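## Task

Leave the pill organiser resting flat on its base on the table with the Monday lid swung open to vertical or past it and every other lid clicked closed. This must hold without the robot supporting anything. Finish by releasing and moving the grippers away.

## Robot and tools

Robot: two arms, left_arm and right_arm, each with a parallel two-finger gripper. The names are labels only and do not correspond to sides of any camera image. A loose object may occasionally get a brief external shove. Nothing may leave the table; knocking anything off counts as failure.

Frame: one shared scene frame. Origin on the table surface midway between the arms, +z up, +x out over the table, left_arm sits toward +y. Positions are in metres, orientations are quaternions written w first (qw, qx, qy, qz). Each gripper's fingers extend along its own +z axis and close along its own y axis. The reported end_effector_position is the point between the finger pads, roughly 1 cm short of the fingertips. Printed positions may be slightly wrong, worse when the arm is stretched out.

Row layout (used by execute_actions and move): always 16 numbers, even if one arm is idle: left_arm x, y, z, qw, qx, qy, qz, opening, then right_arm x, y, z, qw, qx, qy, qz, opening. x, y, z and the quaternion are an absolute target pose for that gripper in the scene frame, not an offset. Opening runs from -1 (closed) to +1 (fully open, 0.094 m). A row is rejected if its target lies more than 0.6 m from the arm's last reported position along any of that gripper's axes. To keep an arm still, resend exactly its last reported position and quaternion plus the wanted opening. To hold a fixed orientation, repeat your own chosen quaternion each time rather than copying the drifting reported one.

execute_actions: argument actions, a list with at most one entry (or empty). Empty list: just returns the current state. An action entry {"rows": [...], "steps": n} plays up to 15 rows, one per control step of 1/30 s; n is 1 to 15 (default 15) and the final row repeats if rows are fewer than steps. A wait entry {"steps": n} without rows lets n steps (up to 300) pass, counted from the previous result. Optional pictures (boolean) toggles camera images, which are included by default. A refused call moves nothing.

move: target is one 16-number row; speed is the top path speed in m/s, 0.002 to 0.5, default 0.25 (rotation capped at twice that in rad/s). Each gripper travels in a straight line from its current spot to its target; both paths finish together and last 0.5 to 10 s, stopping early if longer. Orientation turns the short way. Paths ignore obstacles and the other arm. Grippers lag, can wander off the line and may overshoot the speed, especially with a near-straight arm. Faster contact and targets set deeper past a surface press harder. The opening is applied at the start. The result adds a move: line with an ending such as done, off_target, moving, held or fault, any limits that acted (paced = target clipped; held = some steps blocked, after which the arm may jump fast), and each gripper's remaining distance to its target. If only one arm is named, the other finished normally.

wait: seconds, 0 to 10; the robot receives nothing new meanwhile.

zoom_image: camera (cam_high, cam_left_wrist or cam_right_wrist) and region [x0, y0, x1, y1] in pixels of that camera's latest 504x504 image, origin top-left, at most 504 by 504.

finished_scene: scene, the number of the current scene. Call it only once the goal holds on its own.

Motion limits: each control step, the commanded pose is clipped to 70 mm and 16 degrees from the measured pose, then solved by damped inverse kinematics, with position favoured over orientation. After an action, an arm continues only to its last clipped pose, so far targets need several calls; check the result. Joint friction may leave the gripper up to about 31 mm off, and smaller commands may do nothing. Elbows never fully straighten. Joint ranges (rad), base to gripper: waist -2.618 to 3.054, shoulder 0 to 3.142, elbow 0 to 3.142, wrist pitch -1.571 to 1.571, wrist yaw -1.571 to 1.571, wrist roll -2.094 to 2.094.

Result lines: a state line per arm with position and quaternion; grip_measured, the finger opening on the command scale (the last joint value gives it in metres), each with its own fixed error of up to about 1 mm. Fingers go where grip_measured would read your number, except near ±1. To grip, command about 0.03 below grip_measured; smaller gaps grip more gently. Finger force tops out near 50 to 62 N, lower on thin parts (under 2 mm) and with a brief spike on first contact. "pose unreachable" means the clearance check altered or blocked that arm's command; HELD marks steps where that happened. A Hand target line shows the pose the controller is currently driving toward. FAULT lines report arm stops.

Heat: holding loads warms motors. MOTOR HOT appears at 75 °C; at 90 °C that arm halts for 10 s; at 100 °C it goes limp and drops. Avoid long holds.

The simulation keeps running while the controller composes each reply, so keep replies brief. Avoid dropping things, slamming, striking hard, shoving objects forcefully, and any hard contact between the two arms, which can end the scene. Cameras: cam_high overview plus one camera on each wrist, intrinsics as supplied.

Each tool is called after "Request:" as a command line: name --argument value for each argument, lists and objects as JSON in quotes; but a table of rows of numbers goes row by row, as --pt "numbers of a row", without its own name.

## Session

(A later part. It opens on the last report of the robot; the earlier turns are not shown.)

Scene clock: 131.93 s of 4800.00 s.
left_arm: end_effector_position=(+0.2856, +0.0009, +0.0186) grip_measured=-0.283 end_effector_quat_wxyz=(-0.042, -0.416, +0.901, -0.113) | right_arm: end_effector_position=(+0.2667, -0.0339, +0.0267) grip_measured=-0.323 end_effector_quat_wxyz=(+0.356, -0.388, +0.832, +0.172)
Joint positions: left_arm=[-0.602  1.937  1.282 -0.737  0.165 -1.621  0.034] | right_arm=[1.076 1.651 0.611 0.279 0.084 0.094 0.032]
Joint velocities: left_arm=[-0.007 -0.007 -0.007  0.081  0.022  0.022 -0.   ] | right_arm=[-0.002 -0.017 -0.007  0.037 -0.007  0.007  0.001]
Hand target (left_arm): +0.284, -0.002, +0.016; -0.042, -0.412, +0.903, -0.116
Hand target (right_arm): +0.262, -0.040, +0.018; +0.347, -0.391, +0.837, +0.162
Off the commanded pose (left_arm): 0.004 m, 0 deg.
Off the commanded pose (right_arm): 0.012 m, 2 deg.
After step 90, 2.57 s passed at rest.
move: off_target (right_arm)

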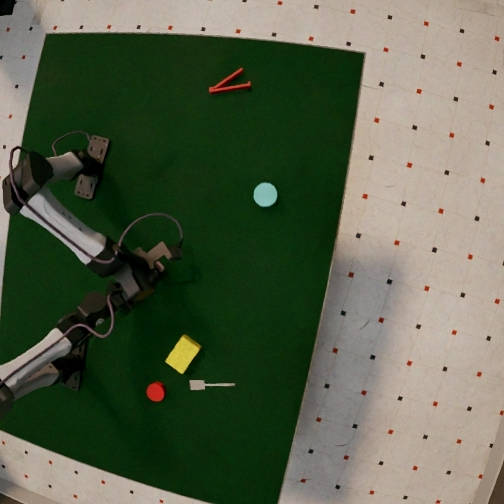

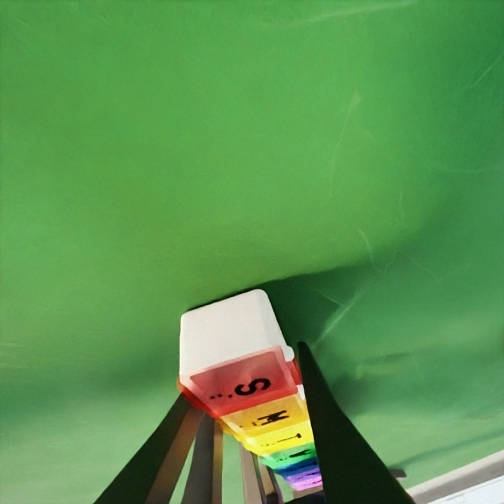

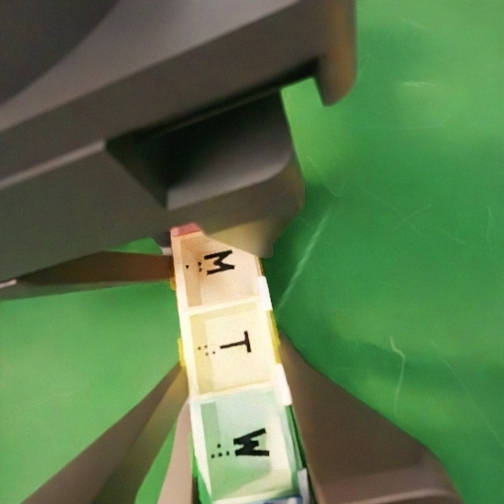

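Request:
move --target '[0.284,-0.002,0.016, -0.042,-0.412,0.902,-0.116, 0.1, 0.262,-0.040,0.018, 0.347,-0.391,0.837,0.162, -0.36]' --speed 0.02

Request:
move --target '[0.278,-0.008,0.015, -0.042,-0.412,0.902,-0.116, 0.1, 0.262,-0.040,0.018, 0.347,-0.391,0.837,0.162, -0.36]' --speed 0.02

Scene clock: 139.93 s of 4800.00 s.
left_arm: end_effector_position=(+0.2858, +0.0006, +0.0186) grip_measured=+0.097 end_effector_quat_wxyz=(-0.042, -0.415, +0.901, -0.114) | right_arm: end_effector_position=(+0.2668, -0.0339, +0.0267) grip_measured=-0.323 end_effector_quat_wxyz=(+0.356, -0.388, +0.832, +0.172)
Joint positions: left_arm=[-0.602  1.937  1.282 -0.735  0.165 -1.621  0.052] | right_arm=[1.076 1.651 0.611 0.279 0.085 0.094 0.032]
Joint velocities: left_arm=[ 0.007 -0.002  0.007 -0.051 -0.022 -0.007  0.   ] | right_arm=[ 0.027 -0.007 -0.002 -0.051 -0.022  0.037 -0.001]
Hand target (left_arm): +0.284, -0.002, +0.016; -0.042, -0.412, +0.903, -0.116
Hand target (right_arm): +0.262, -0.040, +0.018; +0.347, -0.391, +0.837, +0.162
Off the commanded pose (left_arm): 0.004 m, 0 deg.
Off the commanded pose (right_arm): 0.012 m, 2 deg.
After step 90, 4.03 s passed at rest.
move: off_target (right_arm)

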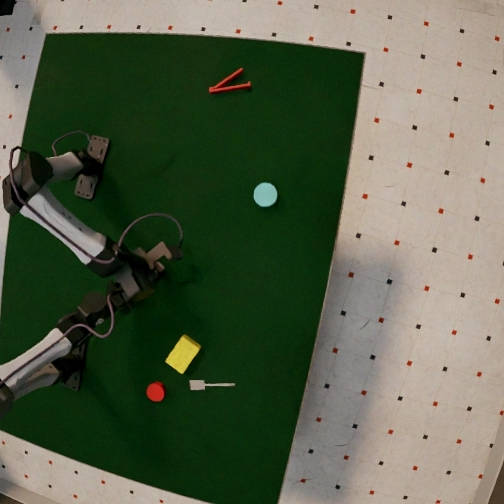

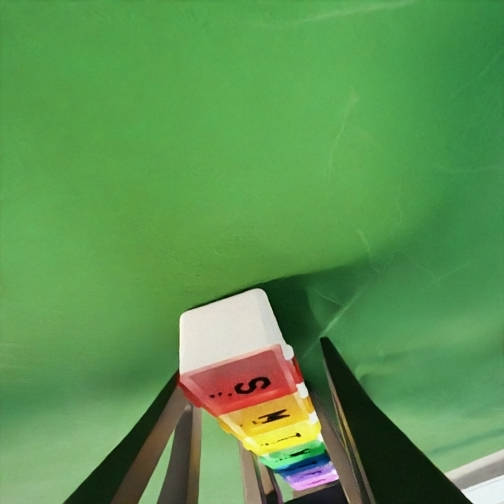

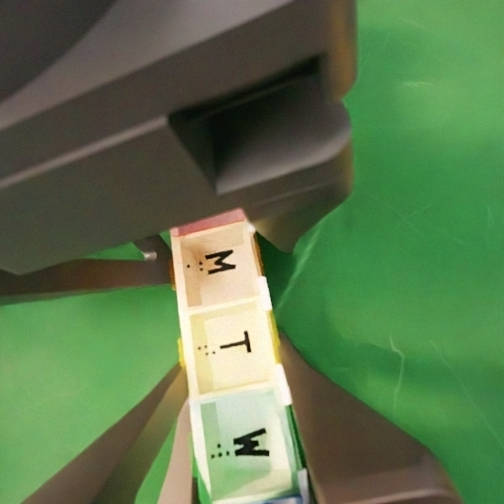

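Scene clock: 140.90 s of 4800.00 s.
left_arm: end_effector_position=(+0.2811, -0.0062, +0.0190) grip_measured=+0.097 end_effector_quat_wxyz=(-0.043, -0.413, +0.902, -0.117) | right_arm: end_effector_position=(+0.2668, -0.0339, +0.0267) grip_measured=-0.323 end_effector_quat_wxyz=(+0.356, -0.388, +0.832, +0.172)
Joint positions: left_arm=[-0.623  1.937  1.282 -0.728  0.165 -1.638  0.052] | right_arm=[1.076 1.651 0.611 0.279 0.085 0.094 0.032]
Joint velocities: left_arm=[-0.002  0.012 -0.022 -0.066 -0.051  0.051  0.   ] | right_arm=[-0.017  0.017  0.012  0.037  0.051  0.007  0.   ]
Hand target (left_arm): +0.278, -0.008, +0.015; -0.042, -0.412, +0.903, -0.116
Hand target (right_arm): +0.262, -0.040, +0.018; +0.347, -0.391, +0.837, +0.162
Off the commanded pose (left_arm): 0.005 m, 0 deg.
Off the commanded pose (right_arm): 0.012 m, 2 deg.
move: off_target (right_arm)

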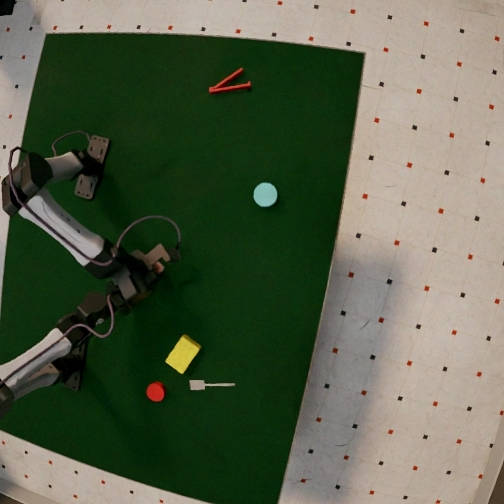

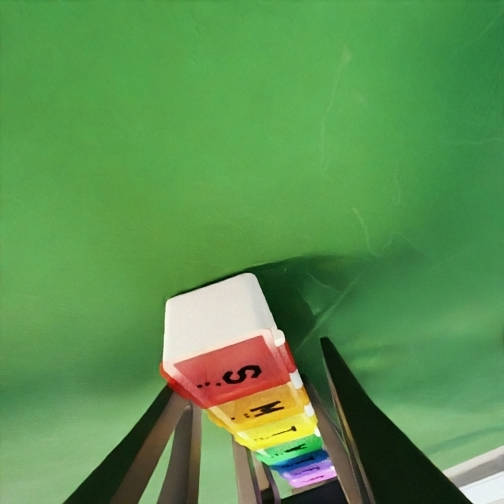

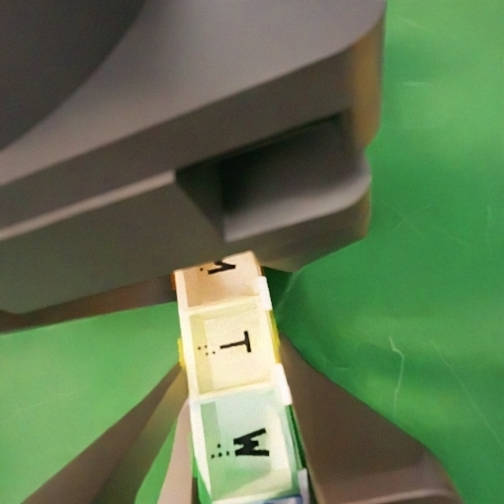

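Request:
move --target '[0.280,-0.006,0.016, -0.042,-0.412,0.902,-0.116, -0.30, 0.262,-0.040,0.018, 0.347,-0.391,0.837,0.162, -0.36]' --speed 0.02

Scene clock: 148.93 s of 4800.00 s.
left_arm: end_effector_position=(+0.2813, -0.0061, +0.0190) grip_measured=-0.285 end_effector_quat_wxyz=(-0.042, -0.413, +0.902, -0.117) | right_arm: end_effector_position=(+0.2675, -0.0344, +0.0267) grip_measured=-0.323 end_effector_quat_wxyz=(+0.357, -0.388, +0.833, +0.170)
Joint positions: left_arm=[-0.623  1.937  1.282 -0.727  0.164 -1.639  0.034] | right_arm=[1.076 1.651 0.611 0.279 0.089 0.093 0.032]
Joint velocities: left_arm=[ 0.012 -0.002 -0.007 -0.007 -0.007 -0.037  0.001] | right_arm=[-0.017 -0.002  0.012 -0.095 -0.007  0.007 -0.   ]
Hand target (left_arm): +0.280, -0.006, +0.016; -0.042, -0.412, +0.903, -0.116
Hand target (right_arm): +0.262, -0.040, +0.018; +0.347, -0.391, +0.837, +0.162
Off the commanded pose (left_arm): 0.003 m, 0 deg.
Off the commanded pose (right_arm): 0.012 m, 2 deg.
After step 90, 4.07 s passed at rest.
move: off_target (right_arm)

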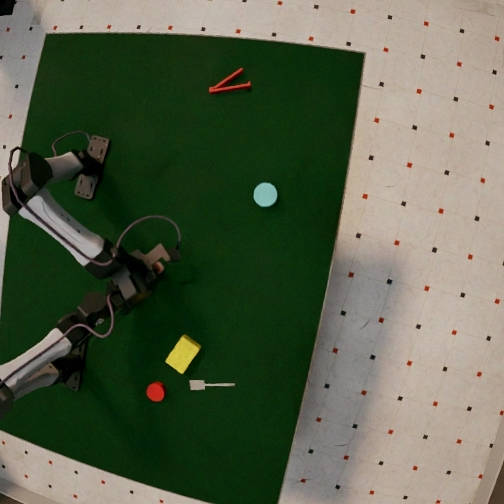

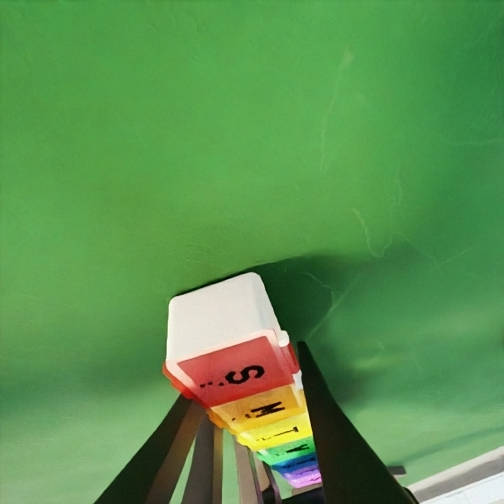

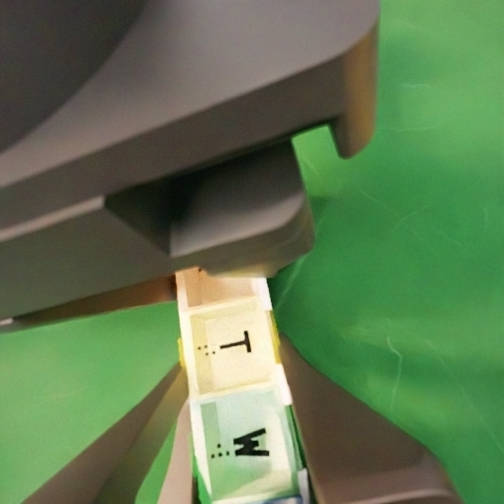

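Request:
move --target '[0.280,-0.006,0.016, -0.042,-0.412,0.902,-0.116, -0.34, 0.262,-0.040,0.018, 0.347,-0.391,0.837,0.162, -0.36]' --speed 0.02

Request:
zoom_image --camera "cam_right_wrist" --region '[120,200,320,400]'

Request:
zoom_image --camera "cam_left_wrist" --region '[150,304,350,504]'

Scene clock: 156.73 s of 4800.00 s.
left_arm: end_effector_position=(+0.2813, -0.0061, +0.0190) grip_measured=-0.296 end_effector_quat_wxyz=(-0.042, -0.413, +0.902, -0.117) | right_arm: end_effector_position=(+0.2676, -0.0344, +0.0268) grip_measured=-0.323 end_effector_quat_wxyz=(+0.358, -0.388, +0.832, +0.170)
Joint positions: left_arm=[-0.623  1.937  1.282 -0.727  0.164 -1.639  0.033] | right_arm=[1.076 1.651 0.611 0.279 0.09  0.091 0.032]
Joint velocities: left_arm=[-0.002 -0.007 -0.002  0.037 -0.022 -0.037  0.   ] | right_arm=[-0.012 -0.032 -0.002  0.022  0.022 -0.037 -0.   ]
Hand target (left_arm): +0.280, -0.006, +0.016; -0.042, -0.412, +0.903, -0.116
Hand target (right_arm): +0.262, -0.040, +0.018; +0.347, -0.391, +0.837, +0.162
Off the commanded pose (left_arm): 0.003 m, 0 deg.
Off the commanded pose (right_arm): 0.012 m, 2 deg.
After step 90, 3.87 s passed at rest.
move: off_target (right_arm)

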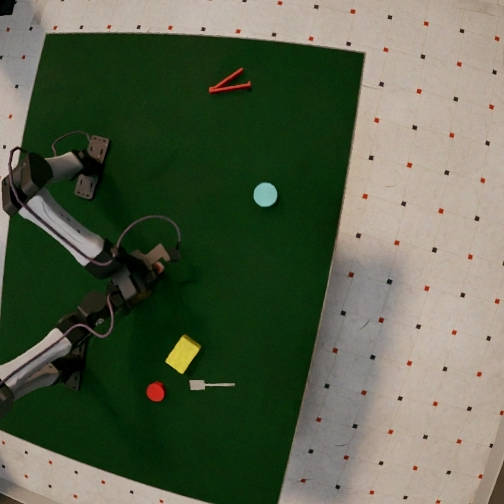

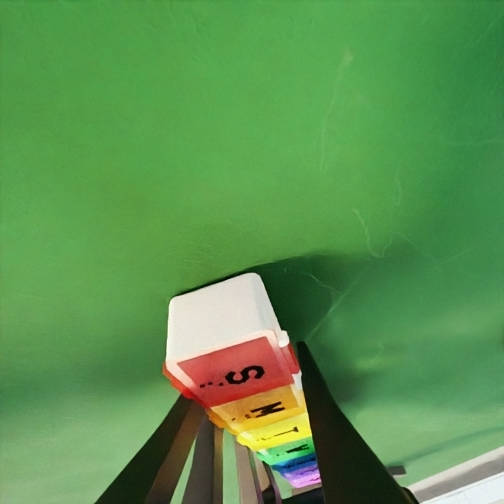

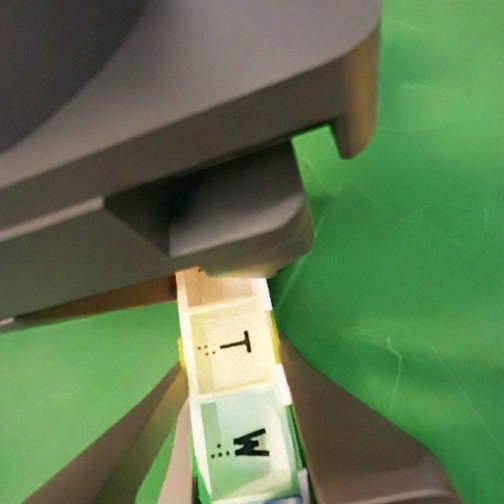

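Region (120, 200, 320, 400) of cam_right_wrist's 504x504 image, scaled by 2.520, with more detail than that image has.

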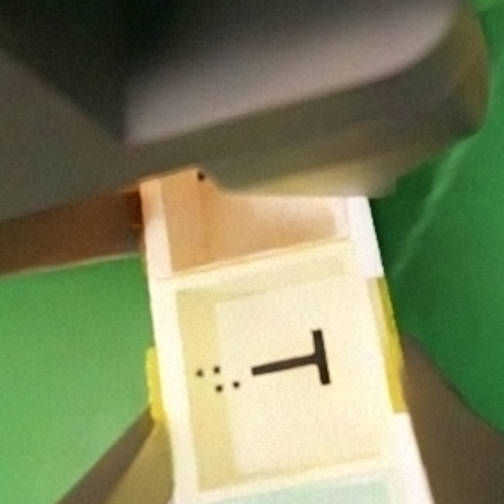

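Region (150, 304, 350, 504) of cam_left_wrist's 504x504 image, scaled by 2.520, with more detail than that image has.

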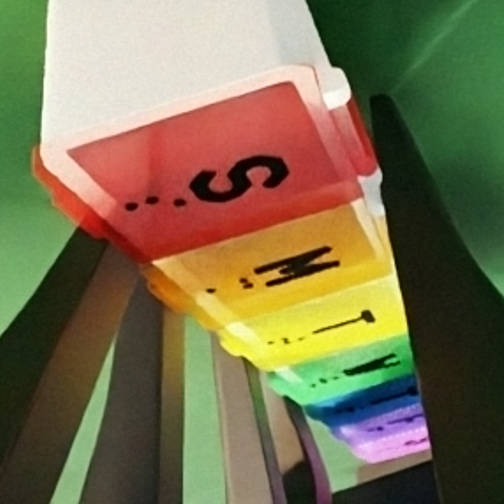

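Request:
move --target '[0.281,-0.004,0.016, -0.042,-0.412,0.902,-0.116, 0.1, 0.262,-0.040,0.018, 0.347,-0.391,0.837,0.162, -0.36]' --speed 0.02

Request:
move --target '[0.2865,0.000,0.016, -0.042,-0.412,0.902,-0.116, 0.1, 0.262,-0.040,0.018, 0.347,-0.391,0.837,0.162, -0.36]' --speed 0.02

Scene clock: 168.20 s of 4800.00 s.
left_arm: end_effector_position=(+0.2813, -0.0061, +0.0190) grip_measured=+0.097 end_effector_quat_wxyz=(-0.042, -0.413, +0.902, -0.117) | right_arm: end_effector_position=(+0.2676, -0.0344, +0.0268) grip_measured=-0.323 end_effector_quat_wxyz=(+0.358, -0.388, +0.832, +0.170)
Joint positions: left_arm=[-0.623  1.937  1.282 -0.727  0.164 -1.639  0.052] | right_arm=[1.076 1.651 0.611 0.279 0.09  0.091 0.032]
Joint velocities: left_arm=[-0.022 -0.007 -0.007  0.051  0.022 -0.066 -0.   ] | right_arm=[ 0.007 -0.007  0.002  0.022 -0.081 -0.066 -0.001]
Hand target (left_arm): +0.281, -0.004, +0.016; -0.042, -0.412, +0.903, -0.116
Hand target (right_arm): +0.262, -0.040, +0.018; +0.347, -0.391, +0.837, +0.162
Off the commanded pose (left_arm): 0.004 m, 0 deg.
Off the commanded pose (right_arm): 0.012 m, 2 deg.
After step 90, 7.53 s passed at rest.
move: off_target (right_arm)

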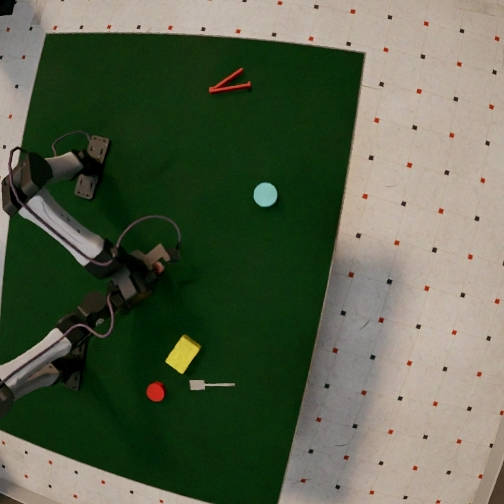

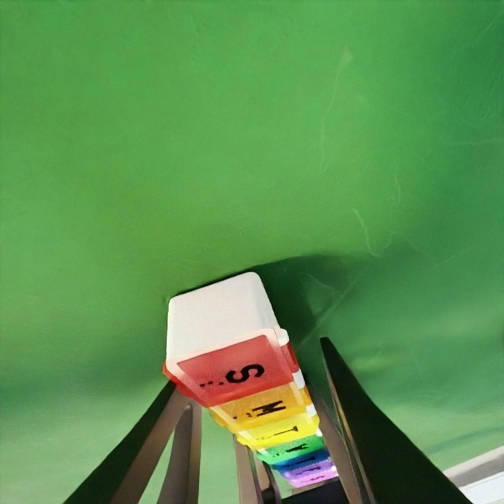

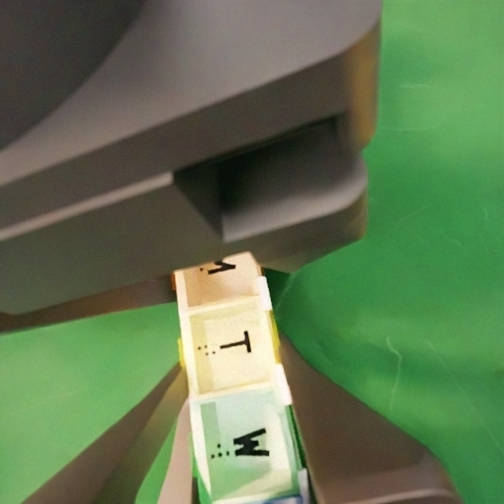

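Scene clock: 169.13 s of 4800.00 s.
left_arm: end_effector_position=(+0.2847, -0.0030, +0.0190) grip_measured=+0.097 end_effector_quat_wxyz=(-0.041, -0.411, +0.903, -0.117) | right_arm: end_effector_position=(+0.2676, -0.0344, +0.0268) grip_measured=-0.323 end_effector_quat_wxyz=(+0.358, -0.388, +0.832, +0.170)
Joint positions: left_arm=[-0.611  1.937  1.282 -0.727  0.164 -1.622  0.052] | right_arm=[1.076 1.651 0.611 0.279 0.09  0.091 0.032]
Joint velocities: left_arm=[ 0.017 -0.007 -0.002 -0.022 -0.022 -0.007 -0.   ] | right_arm=[ 0.012 -0.002 -0.002 -0.037  0.007  0.007 -0.   ]
Hand target (left_arm): +0.286, -0.000, +0.016; -0.042, -0.412, +0.903, -0.116
Hand target (right_arm): +0.262, -0.040, +0.018; +0.347, -0.391, +0.837, +0.162
Off the commanded pose (left_arm): 0.005 m, 0 deg.
Off the commanded pose (right_arm): 0.012 m, 2 deg.
move: off_target (right_arm)

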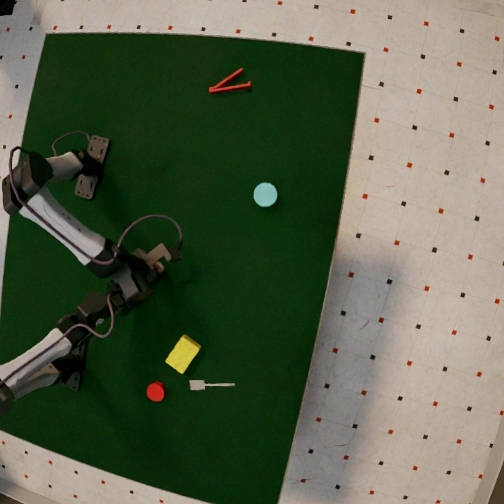

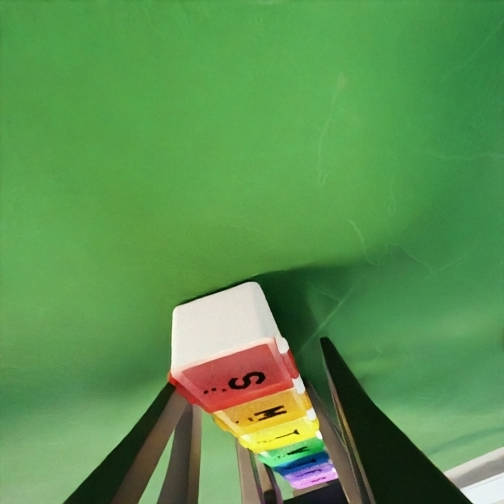

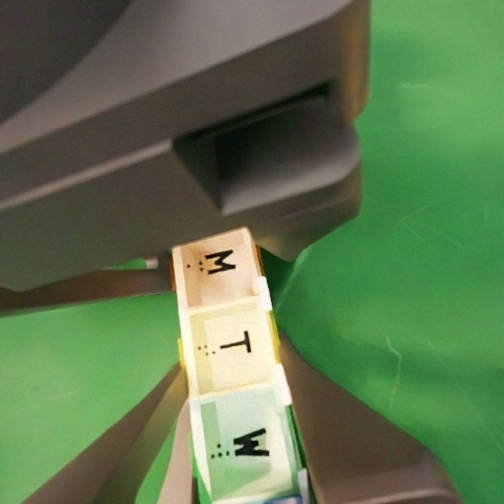

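Request:
move --target '[0.286,-0.002,0.016, -0.042,-0.412,0.902,-0.116, -0.34, 0.262,-0.040,0.018, 0.347,-0.391,0.837,0.162, -0.36]' --speed 0.02

Request:
zoom_image --camera "cam_right_wrist" --region '[120,180,320,380]'

Scene clock: 173.50 s of 4800.00 s.
left_arm: end_effector_position=(+0.2847, -0.0029, +0.0189) grip_measured=-0.298 end_effector_quat_wxyz=(-0.041, -0.411, +0.903, -0.117) | right_arm: end_effector_position=(+0.2679, -0.0347, +0.0268) grip_measured=-0.323 end_effector_quat_wxyz=(+0.359, -0.389, +0.832, +0.168)
Joint positions: left_arm=[-0.611  1.937  1.282 -0.728  0.164 -1.621  0.033] | right_arm=[1.076 1.651 0.611 0.279 0.092 0.089 0.032]
Joint velocities: left_arm=[-0.002 -0.002  0.012  0.022 -0.037  0.007 -0.001] | right_arm=[-0.017  0.002  0.002  0.007  0.037 -0.022 -0.001]
Hand target (left_arm): +0.286, -0.002, +0.016; -0.042, -0.412, +0.903, -0.116
Hand target (right_arm): +0.262, -0.040, +0.018; +0.347, -0.391, +0.837, +0.162
Off the commanded pose (left_arm): 0.003 m, 0 deg.
Off the commanded pose (right_arm): 0.012 m, 2 deg.
After step 90, 0.43 s passed at rest.
move: off_target (right_arm)

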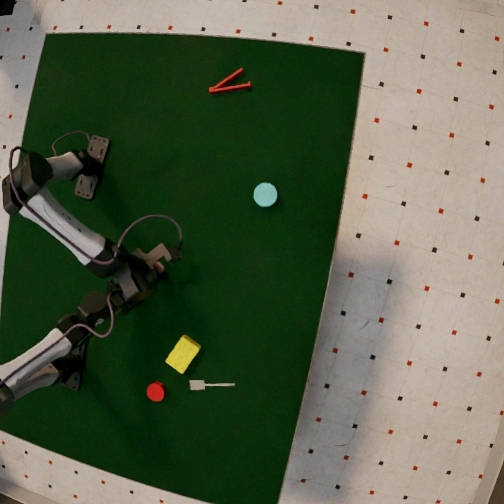

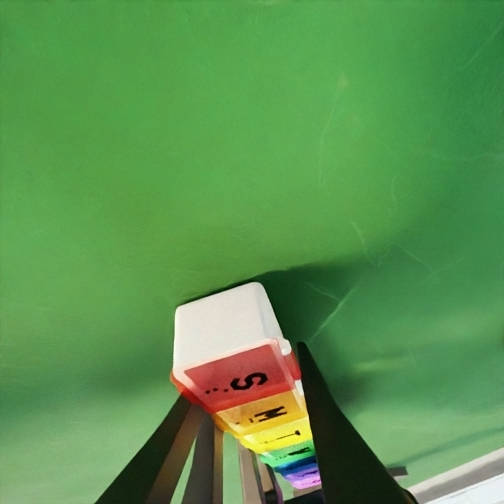

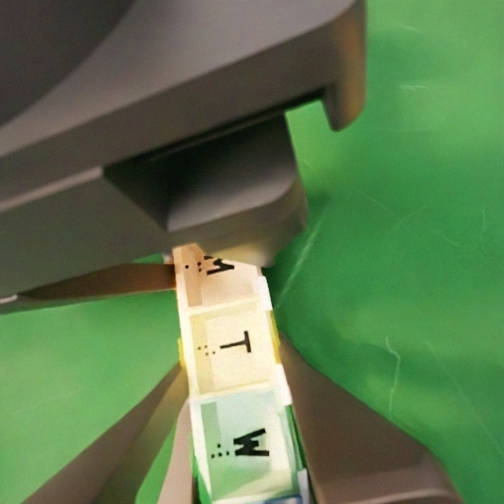

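Region (120, 180, 320, 380) of cam_right_wrist's 504x504 image, scaled by 2.520, with more detail than that image has.

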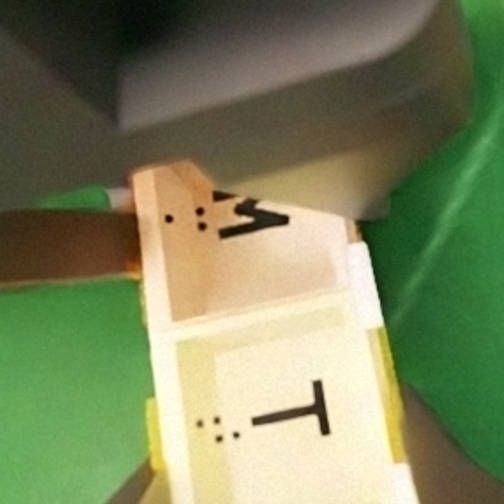

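Request:
move --target '[0.287,-0.004,0.030, -0.115,-0.426,0.896,0.042, -0.34, 0.262,-0.040,0.008, 0.347,-0.391,0.837,0.162, -0.36]' --speed 0.01

Request:
zoom_image --camera "cam_right_wrist" --region '[120,180,320,380]'

Scene clock: 194.73 s of 4800.00 s.
left_arm: end_effector_position=(+0.2864, +0.0003, +0.0279) grip_measured=-0.308 end_effector_quat_wxyz=(-0.066, -0.416, +0.906, -0.028) | right_arm: end_effector_position=(+0.2699, -0.0314, +0.0309) grip_measured=-0.323 end_effector_quat_wxyz=(+0.366, -0.378, +0.832, +0.178)
Joint positions: left_arm=[-0.611  2.077  1.546 -1.038  0.143 -1.613  0.032] | right_arm=[1.076 1.651 0.611 0.302 0.092 0.109 0.032]
Joint velocities: left_arm=[ 0.007 -0.007 -0.012  0.066 -0.081 -0.007 -0.   ] | right_arm=[-0.022  0.017  0.007 -0.051 -0.066 -0.022  0.001]
Hand target (left_arm): +0.286, -0.004, +0.026; -0.083, -0.422, +0.902, -0.028
Hand target (right_arm): +0.265, -0.038, +0.016; +0.352, -0.390, +0.835, +0.165
Off the commanded pose (left_arm): 0.005 m, 10 deg.
Off the commanded pose (right_arm): 0.026 m, 3 deg.
After step 90, 8.03 s passed at rest.
move: off_target (left_arm, right_arm; path cut at 10 s)

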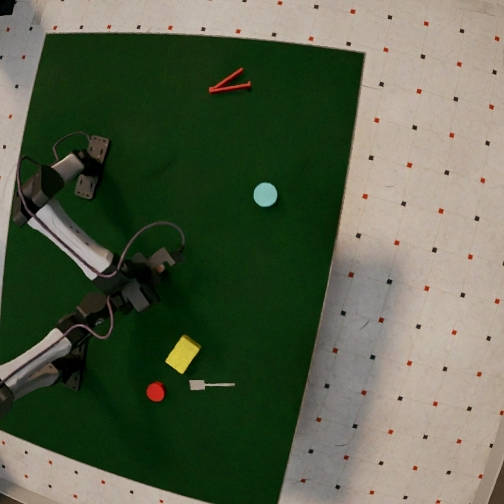

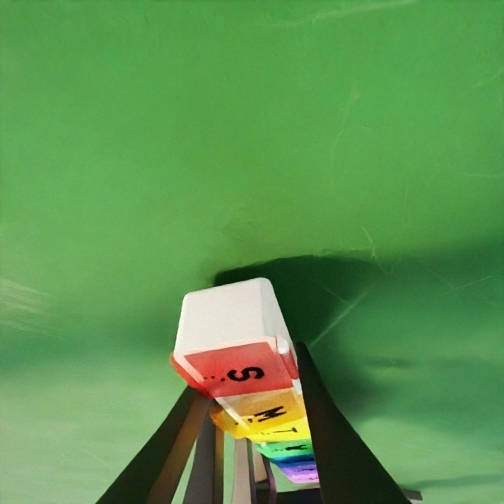

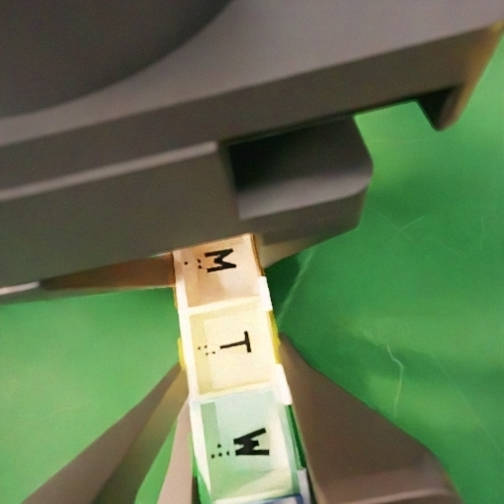

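Region (120, 180, 320, 380) of cam_right_wrist's 504x504 image, scaled by 2.520, with more detail than that image has.

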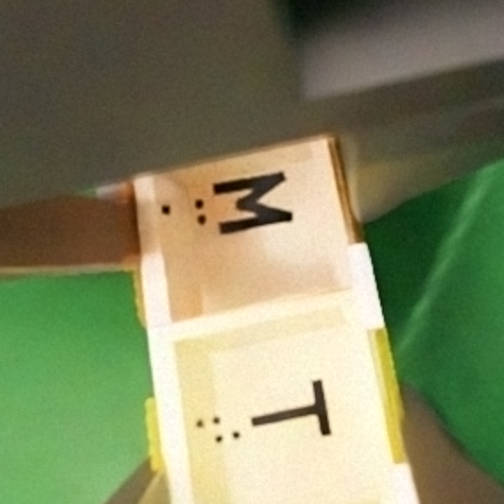

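Request:
execute_actions --actions '[]'

Scene clock: 216.20 s of 4800.00 s.
left_arm: end_effector_position=(+0.2865, +0.0002, +0.0279) grip_measured=-0.308 end_effector_quat_wxyz=(-0.066, -0.416, +0.906, -0.028) | right_arm: end_effector_position=(+0.2699, -0.0314, +0.0309) grip_measured=-0.323 end_effector_quat_wxyz=(+0.366, -0.378, +0.832, +0.178)
Joint positions: left_arm=[-0.611  2.077  1.546 -1.038  0.143 -1.613  0.032] | right_arm=[1.076 1.651 0.611 0.302 0.092 0.109 0.032]
Joint velocities: left_arm=[-0.022 -0.017  0.002 -0.081 -0.007 -0.022  0.   ] | right_arm=[-0.027 -0.012  0.002 -0.022  0.022 -0.037  0.   ]
Hand target (left_arm): +0.286, -0.004, +0.027; -0.083, -0.422, +0.902, -0.028
Hand target (right_arm): +0.265, -0.038, +0.016; +0.352, -0.390, +0.835, +0.165
Off the commanded pose (left_arm): 0.005 m, 10 deg.
Off the commanded pose (right_arm): 0.026 m, 3 deg.
Steps of this call (steps 1 to 90: nothing new was sent; then 18.47 s passed at rest). Readings (end_effector_position):
1: left_arm (+0.2864, +0.0003, +0.0279) | right_arm (+0.2699, -0.0314, +0.0309)
2: left_arm (+0.2865, +0.0002, +0.0279) | right_arm (+0.2699, -0.0314, +0.0309)
4: left_arm (+0.2865, +0.0002, +0.0279) | right_arm (+0.2699, -0.0314, +0.0309)
8: left_arm (+0.2865, +0.0002, +0.0279) | right_arm (+0.2699, -0.0314, +0.0309)
90: the state above

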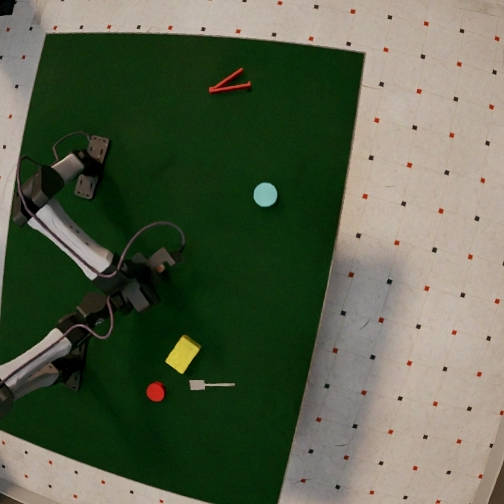

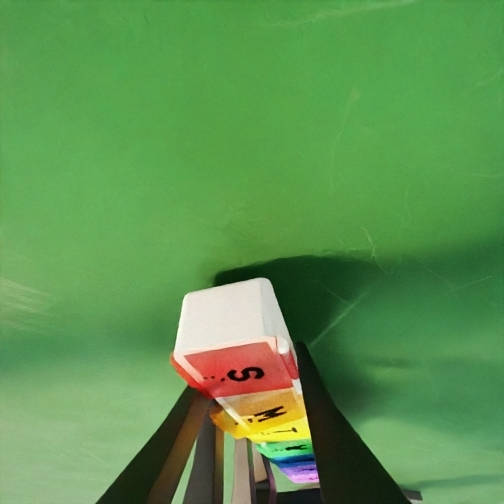

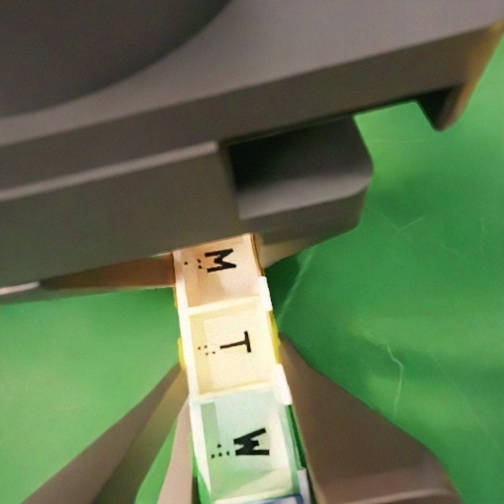

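Request:
move --target '[0.287,-0.004,0.040,-0.115,-0.426,0.896,0.042,-0.34,0.262,-0.040,0.004,0.347,-0.391,0.837,0.162,-0.36]' --speed 0.01

Scene clock: 229.57 s of 4800.00 s.
left_arm: end_effector_position=(+0.2906, +0.0059, +0.0376) grip_measured=-0.318 end_effector_quat_wxyz=(-0.088, -0.422, +0.901, +0.054) | right_arm: end_effector_position=(+0.2744, -0.0258, +0.0341) grip_measured=-0.323 end_effector_quat_wxyz=(+0.384, -0.371, +0.824, +0.188)
Joint positions: left_arm=[-0.603  2.229  1.815 -1.324  0.121 -1.609  0.032] | right_arm=[1.076 1.67  0.6   0.38  0.097 0.111 0.032]
Joint velocities: left_arm=[ 0.002  0.002  0.017  0.095  0.007 -0.007  0.   ] | right_arm=[-0.032 -0.012 -0.007 -0.066  0.051  0.007  0.   ]
Hand target (left_arm): +0.287, -0.004, +0.041; -0.114, -0.427, +0.896, +0.041
Hand target (right_arm): +0.262, -0.040, +0.005; +0.347, -0.391, +0.837, +0.162
Off the commanded pose (left_arm): 0.011 m, 3 deg.
Off the commanded pose (right_arm): 0.035 m, 6 deg.
After step 90, 1.47 s passed at rest.
move: off_target (left_arm, right_arm)

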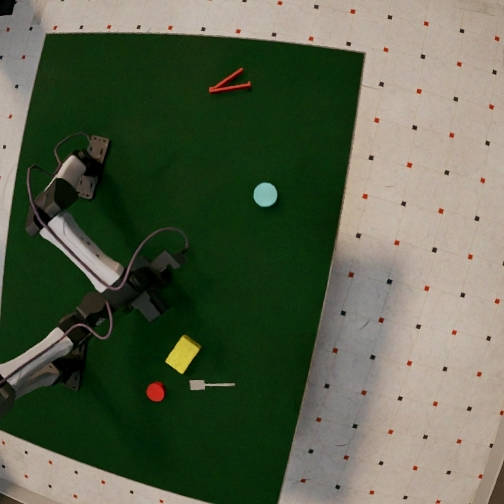

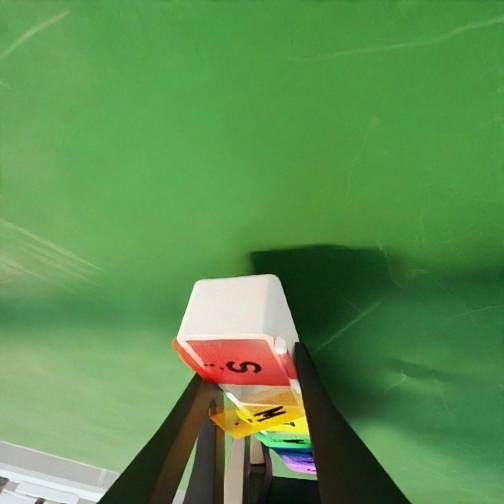

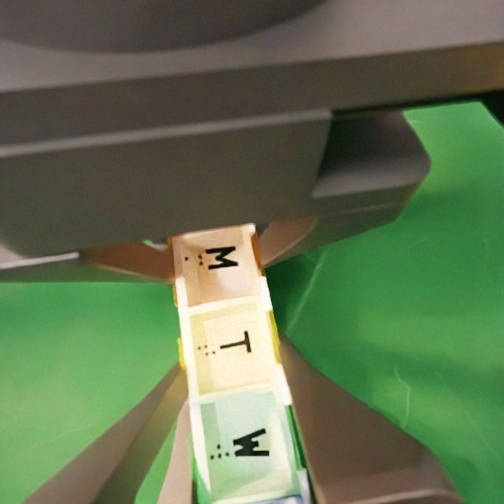

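Request:
move --target '[0.290,-0.006,0.046,-0.185,-0.427,0.862,0.198,-0.35,0.262,-0.040,0.004,0.347,-0.391,0.837,0.162,-0.36]' --speed 0.01

Scene clock: 245.17 s of 4800.00 s.
left_arm: end_effector_position=(+0.2948, +0.0063, +0.0444) grip_measured=-0.318 end_effector_quat_wxyz=(-0.106, -0.415, +0.896, +0.119) | right_arm: end_effector_position=(+0.2771, -0.0239, +0.0381) grip_measured=-0.323 end_effector_quat_wxyz=(+0.392, -0.358, +0.825, +0.195)
Joint positions: left_arm=[-0.603  2.391  2.09  -1.572  0.103 -1.596  0.032] | right_arm=[1.076 1.67  0.6   0.4   0.104 0.135 0.032]
Joint velocities: left_arm=[-0.012  0.007  0.002  0.007 -0.022  0.007 -0.   ] | right_arm=[-0.012 -0.012 -0.002 -0.037 -0.037  0.095 -0.   ]
Hand target (left_arm): +0.291, -0.001, +0.043; -0.133, -0.430, +0.886, +0.113
Hand target (right_arm): +0.268, -0.034, +0.018; +0.364, -0.382, +0.831, +0.174
Off the commanded pose (left_arm): 0.013 m, 14 deg.
Off the commanded pose (right_arm): 0.041 m, 8 deg.
joint sent to its limit (left arm) — the command would take joint 4 (wrist pitch) past its lower limit, so that joint was sent only as far as its limit.
After step 90, 2.40 s passed at rest.
move: off_target (left_arm, right_arm; path cut at 10 s)

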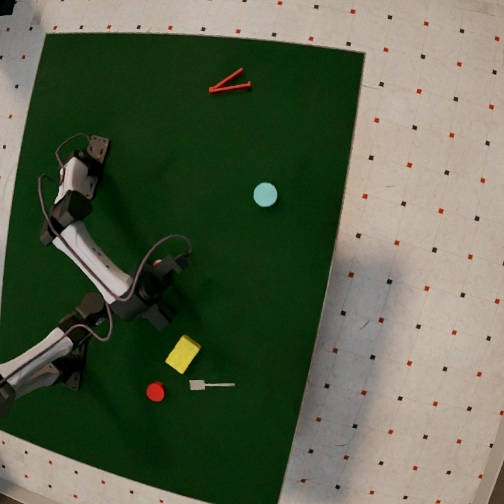

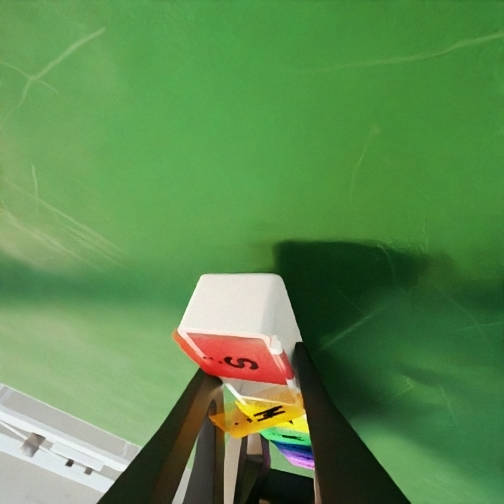

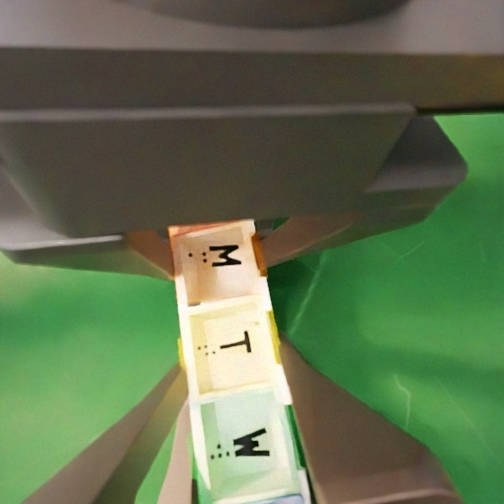

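Request:
move --target '[0.287,-0.002,0.020,-0.089,-0.421,0.898,-0.016,-0.325,0.262,-0.040,0.008,0.347,-0.391,0.837,0.162,-0.36]' --speed 0.02

Request:
move --target '[0.287,-0.002,0.022,-0.089,-0.421,0.898,-0.016,-0.1,0.262,-0.040,0.008,0.347,-0.391,0.837,0.162,-0.36]' --speed 0.02

Scene clock: 261.60 s of 4800.00 s.
left_arm: end_effector_position=(+0.2880, +0.0021, +0.0241) grip_measured=-0.313 end_effector_quat_wxyz=(-0.079, -0.416, +0.906, -0.002) | right_arm: end_effector_position=(+0.2722, -0.0299, +0.0266) grip_measured=-0.323 end_effector_quat_wxyz=(+0.374, -0.380, +0.827, +0.176)
Joint positions: left_arm=[-0.603  2.135  1.618 -1.111  0.148 -1.6    0.032] | right_arm=[1.077 1.678 0.6   0.355 0.1   0.096 0.032]
Joint velocities: left_arm=[-0.007 -0.012  0.002 -0.007  0.037 -0.007  0.001] | right_arm=[ 0.012 -0.012 -0.007  0.007 -0.037 -0.007  0.001]
Hand target (left_arm): +0.287, -0.002, +0.019; -0.089, -0.421, +0.902, -0.015
Hand target (right_arm): +0.262, -0.039, +0.008; +0.348, -0.391, +0.837, +0.161
Off the commanded pose (left_arm): 0.006 m, 2 deg.
Off the commanded pose (right_arm): 0.023 m, 4 deg.
After step 90, 6.40 s passed at rest.
move: off_target (right_arm)

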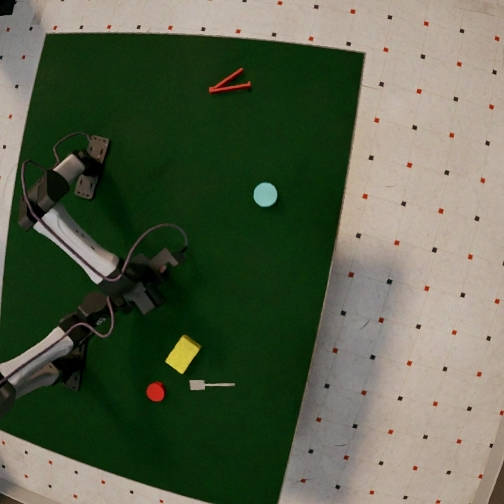

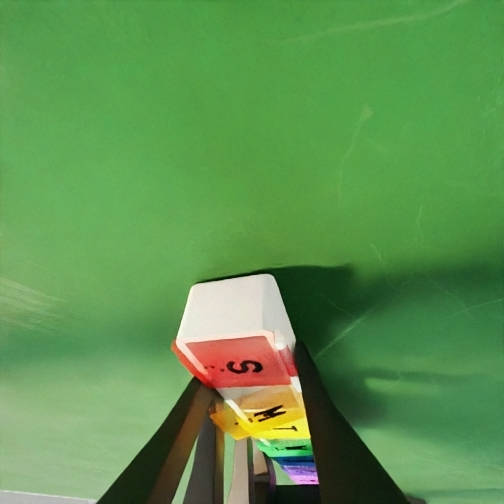

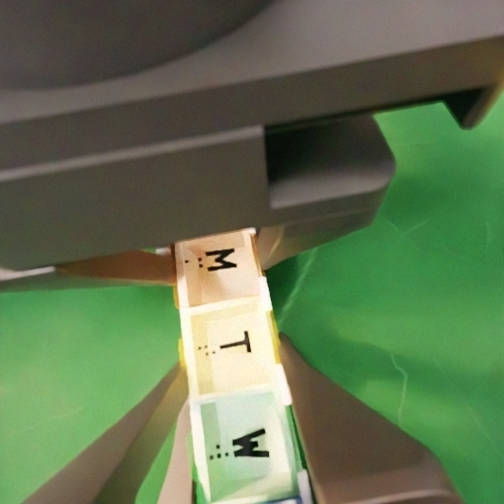

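Scene clock: 263.50 s of 4800.00 s.
left_arm: end_effector_position=(+0.2883, -0.0026, +0.0245) grip_measured=-0.102 end_effector_quat_wxyz=(-0.085, -0.418, +0.904, -0.012) | right_arm: end_effector_position=(+0.2723, -0.0300, +0.0265) grip_measured=-0.323 end_effector_quat_wxyz=(+0.374, -0.380, +0.827, +0.176)
Joint positions: left_arm=[-0.603  2.135  1.618 -1.098  0.167 -1.606  0.042] | right_arm=[1.077 1.678 0.6   0.354 0.1   0.096 0.032]
Joint velocities: left_arm=[-0.007 -0.007  0.012 -0.007  0.037 -0.066 -0.001] | right_arm=[-0.002  0.017  0.017  0.037 -0.081  0.022 -0.001]
Hand target (left_arm): +0.287, -0.002, +0.022; -0.089, -0.423, +0.902, -0.016
Hand target (right_arm): +0.262, -0.040, +0.008; +0.347, -0.391, +0.837, +0.162
Off the commanded pose (left_arm): 0.003 m, 1 deg.
Off the commanded pose (right_arm): 0.023 m, 4 deg.
move: off_target (right_arm)

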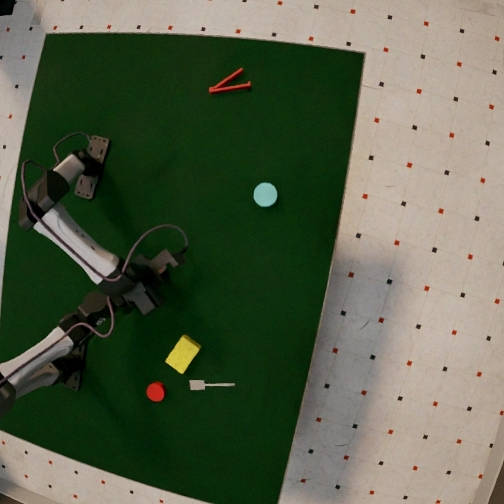

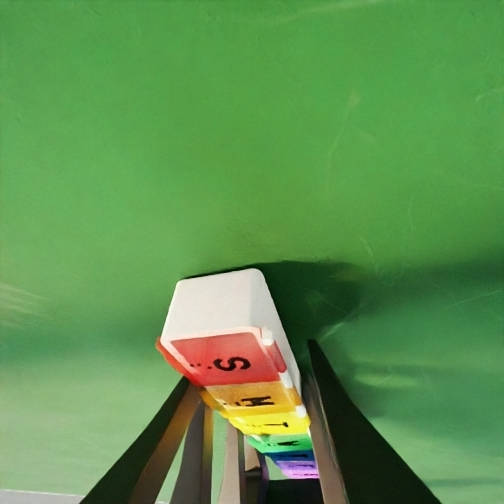

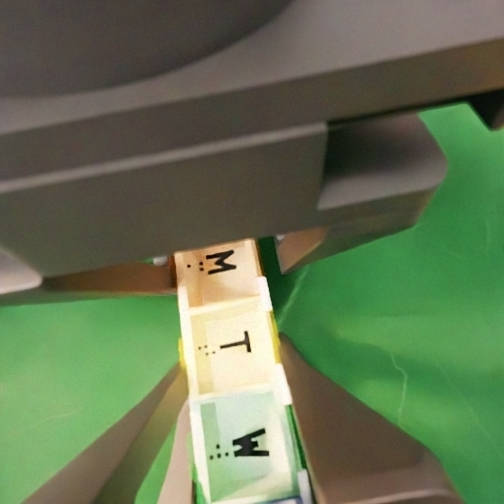

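Request:
zoom_image --camera "cam_left_wrist" --region '[130,300,370,504]'

Request:
zoom_image --camera "cam_right_wrist" --region '[120,200,360,400]'

Region (130, 300, 370, 504) of cam_left_wrist's 504x504 image, scaled by 2.100, with more detail than that image has; it fills the top 428 rows of this view, and the rest is white.

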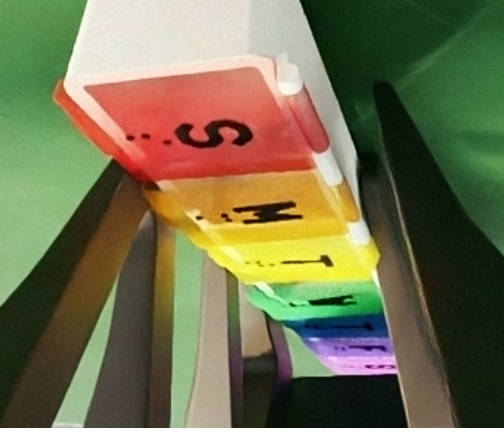

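Region (120, 200, 360, 400) of cam_right_wrist's 504x504 image, scaled by 2.100, with more detail than that image has.

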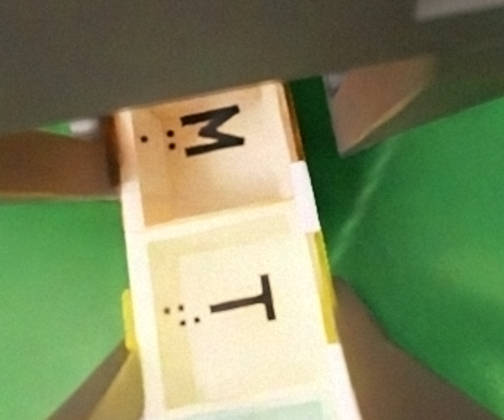

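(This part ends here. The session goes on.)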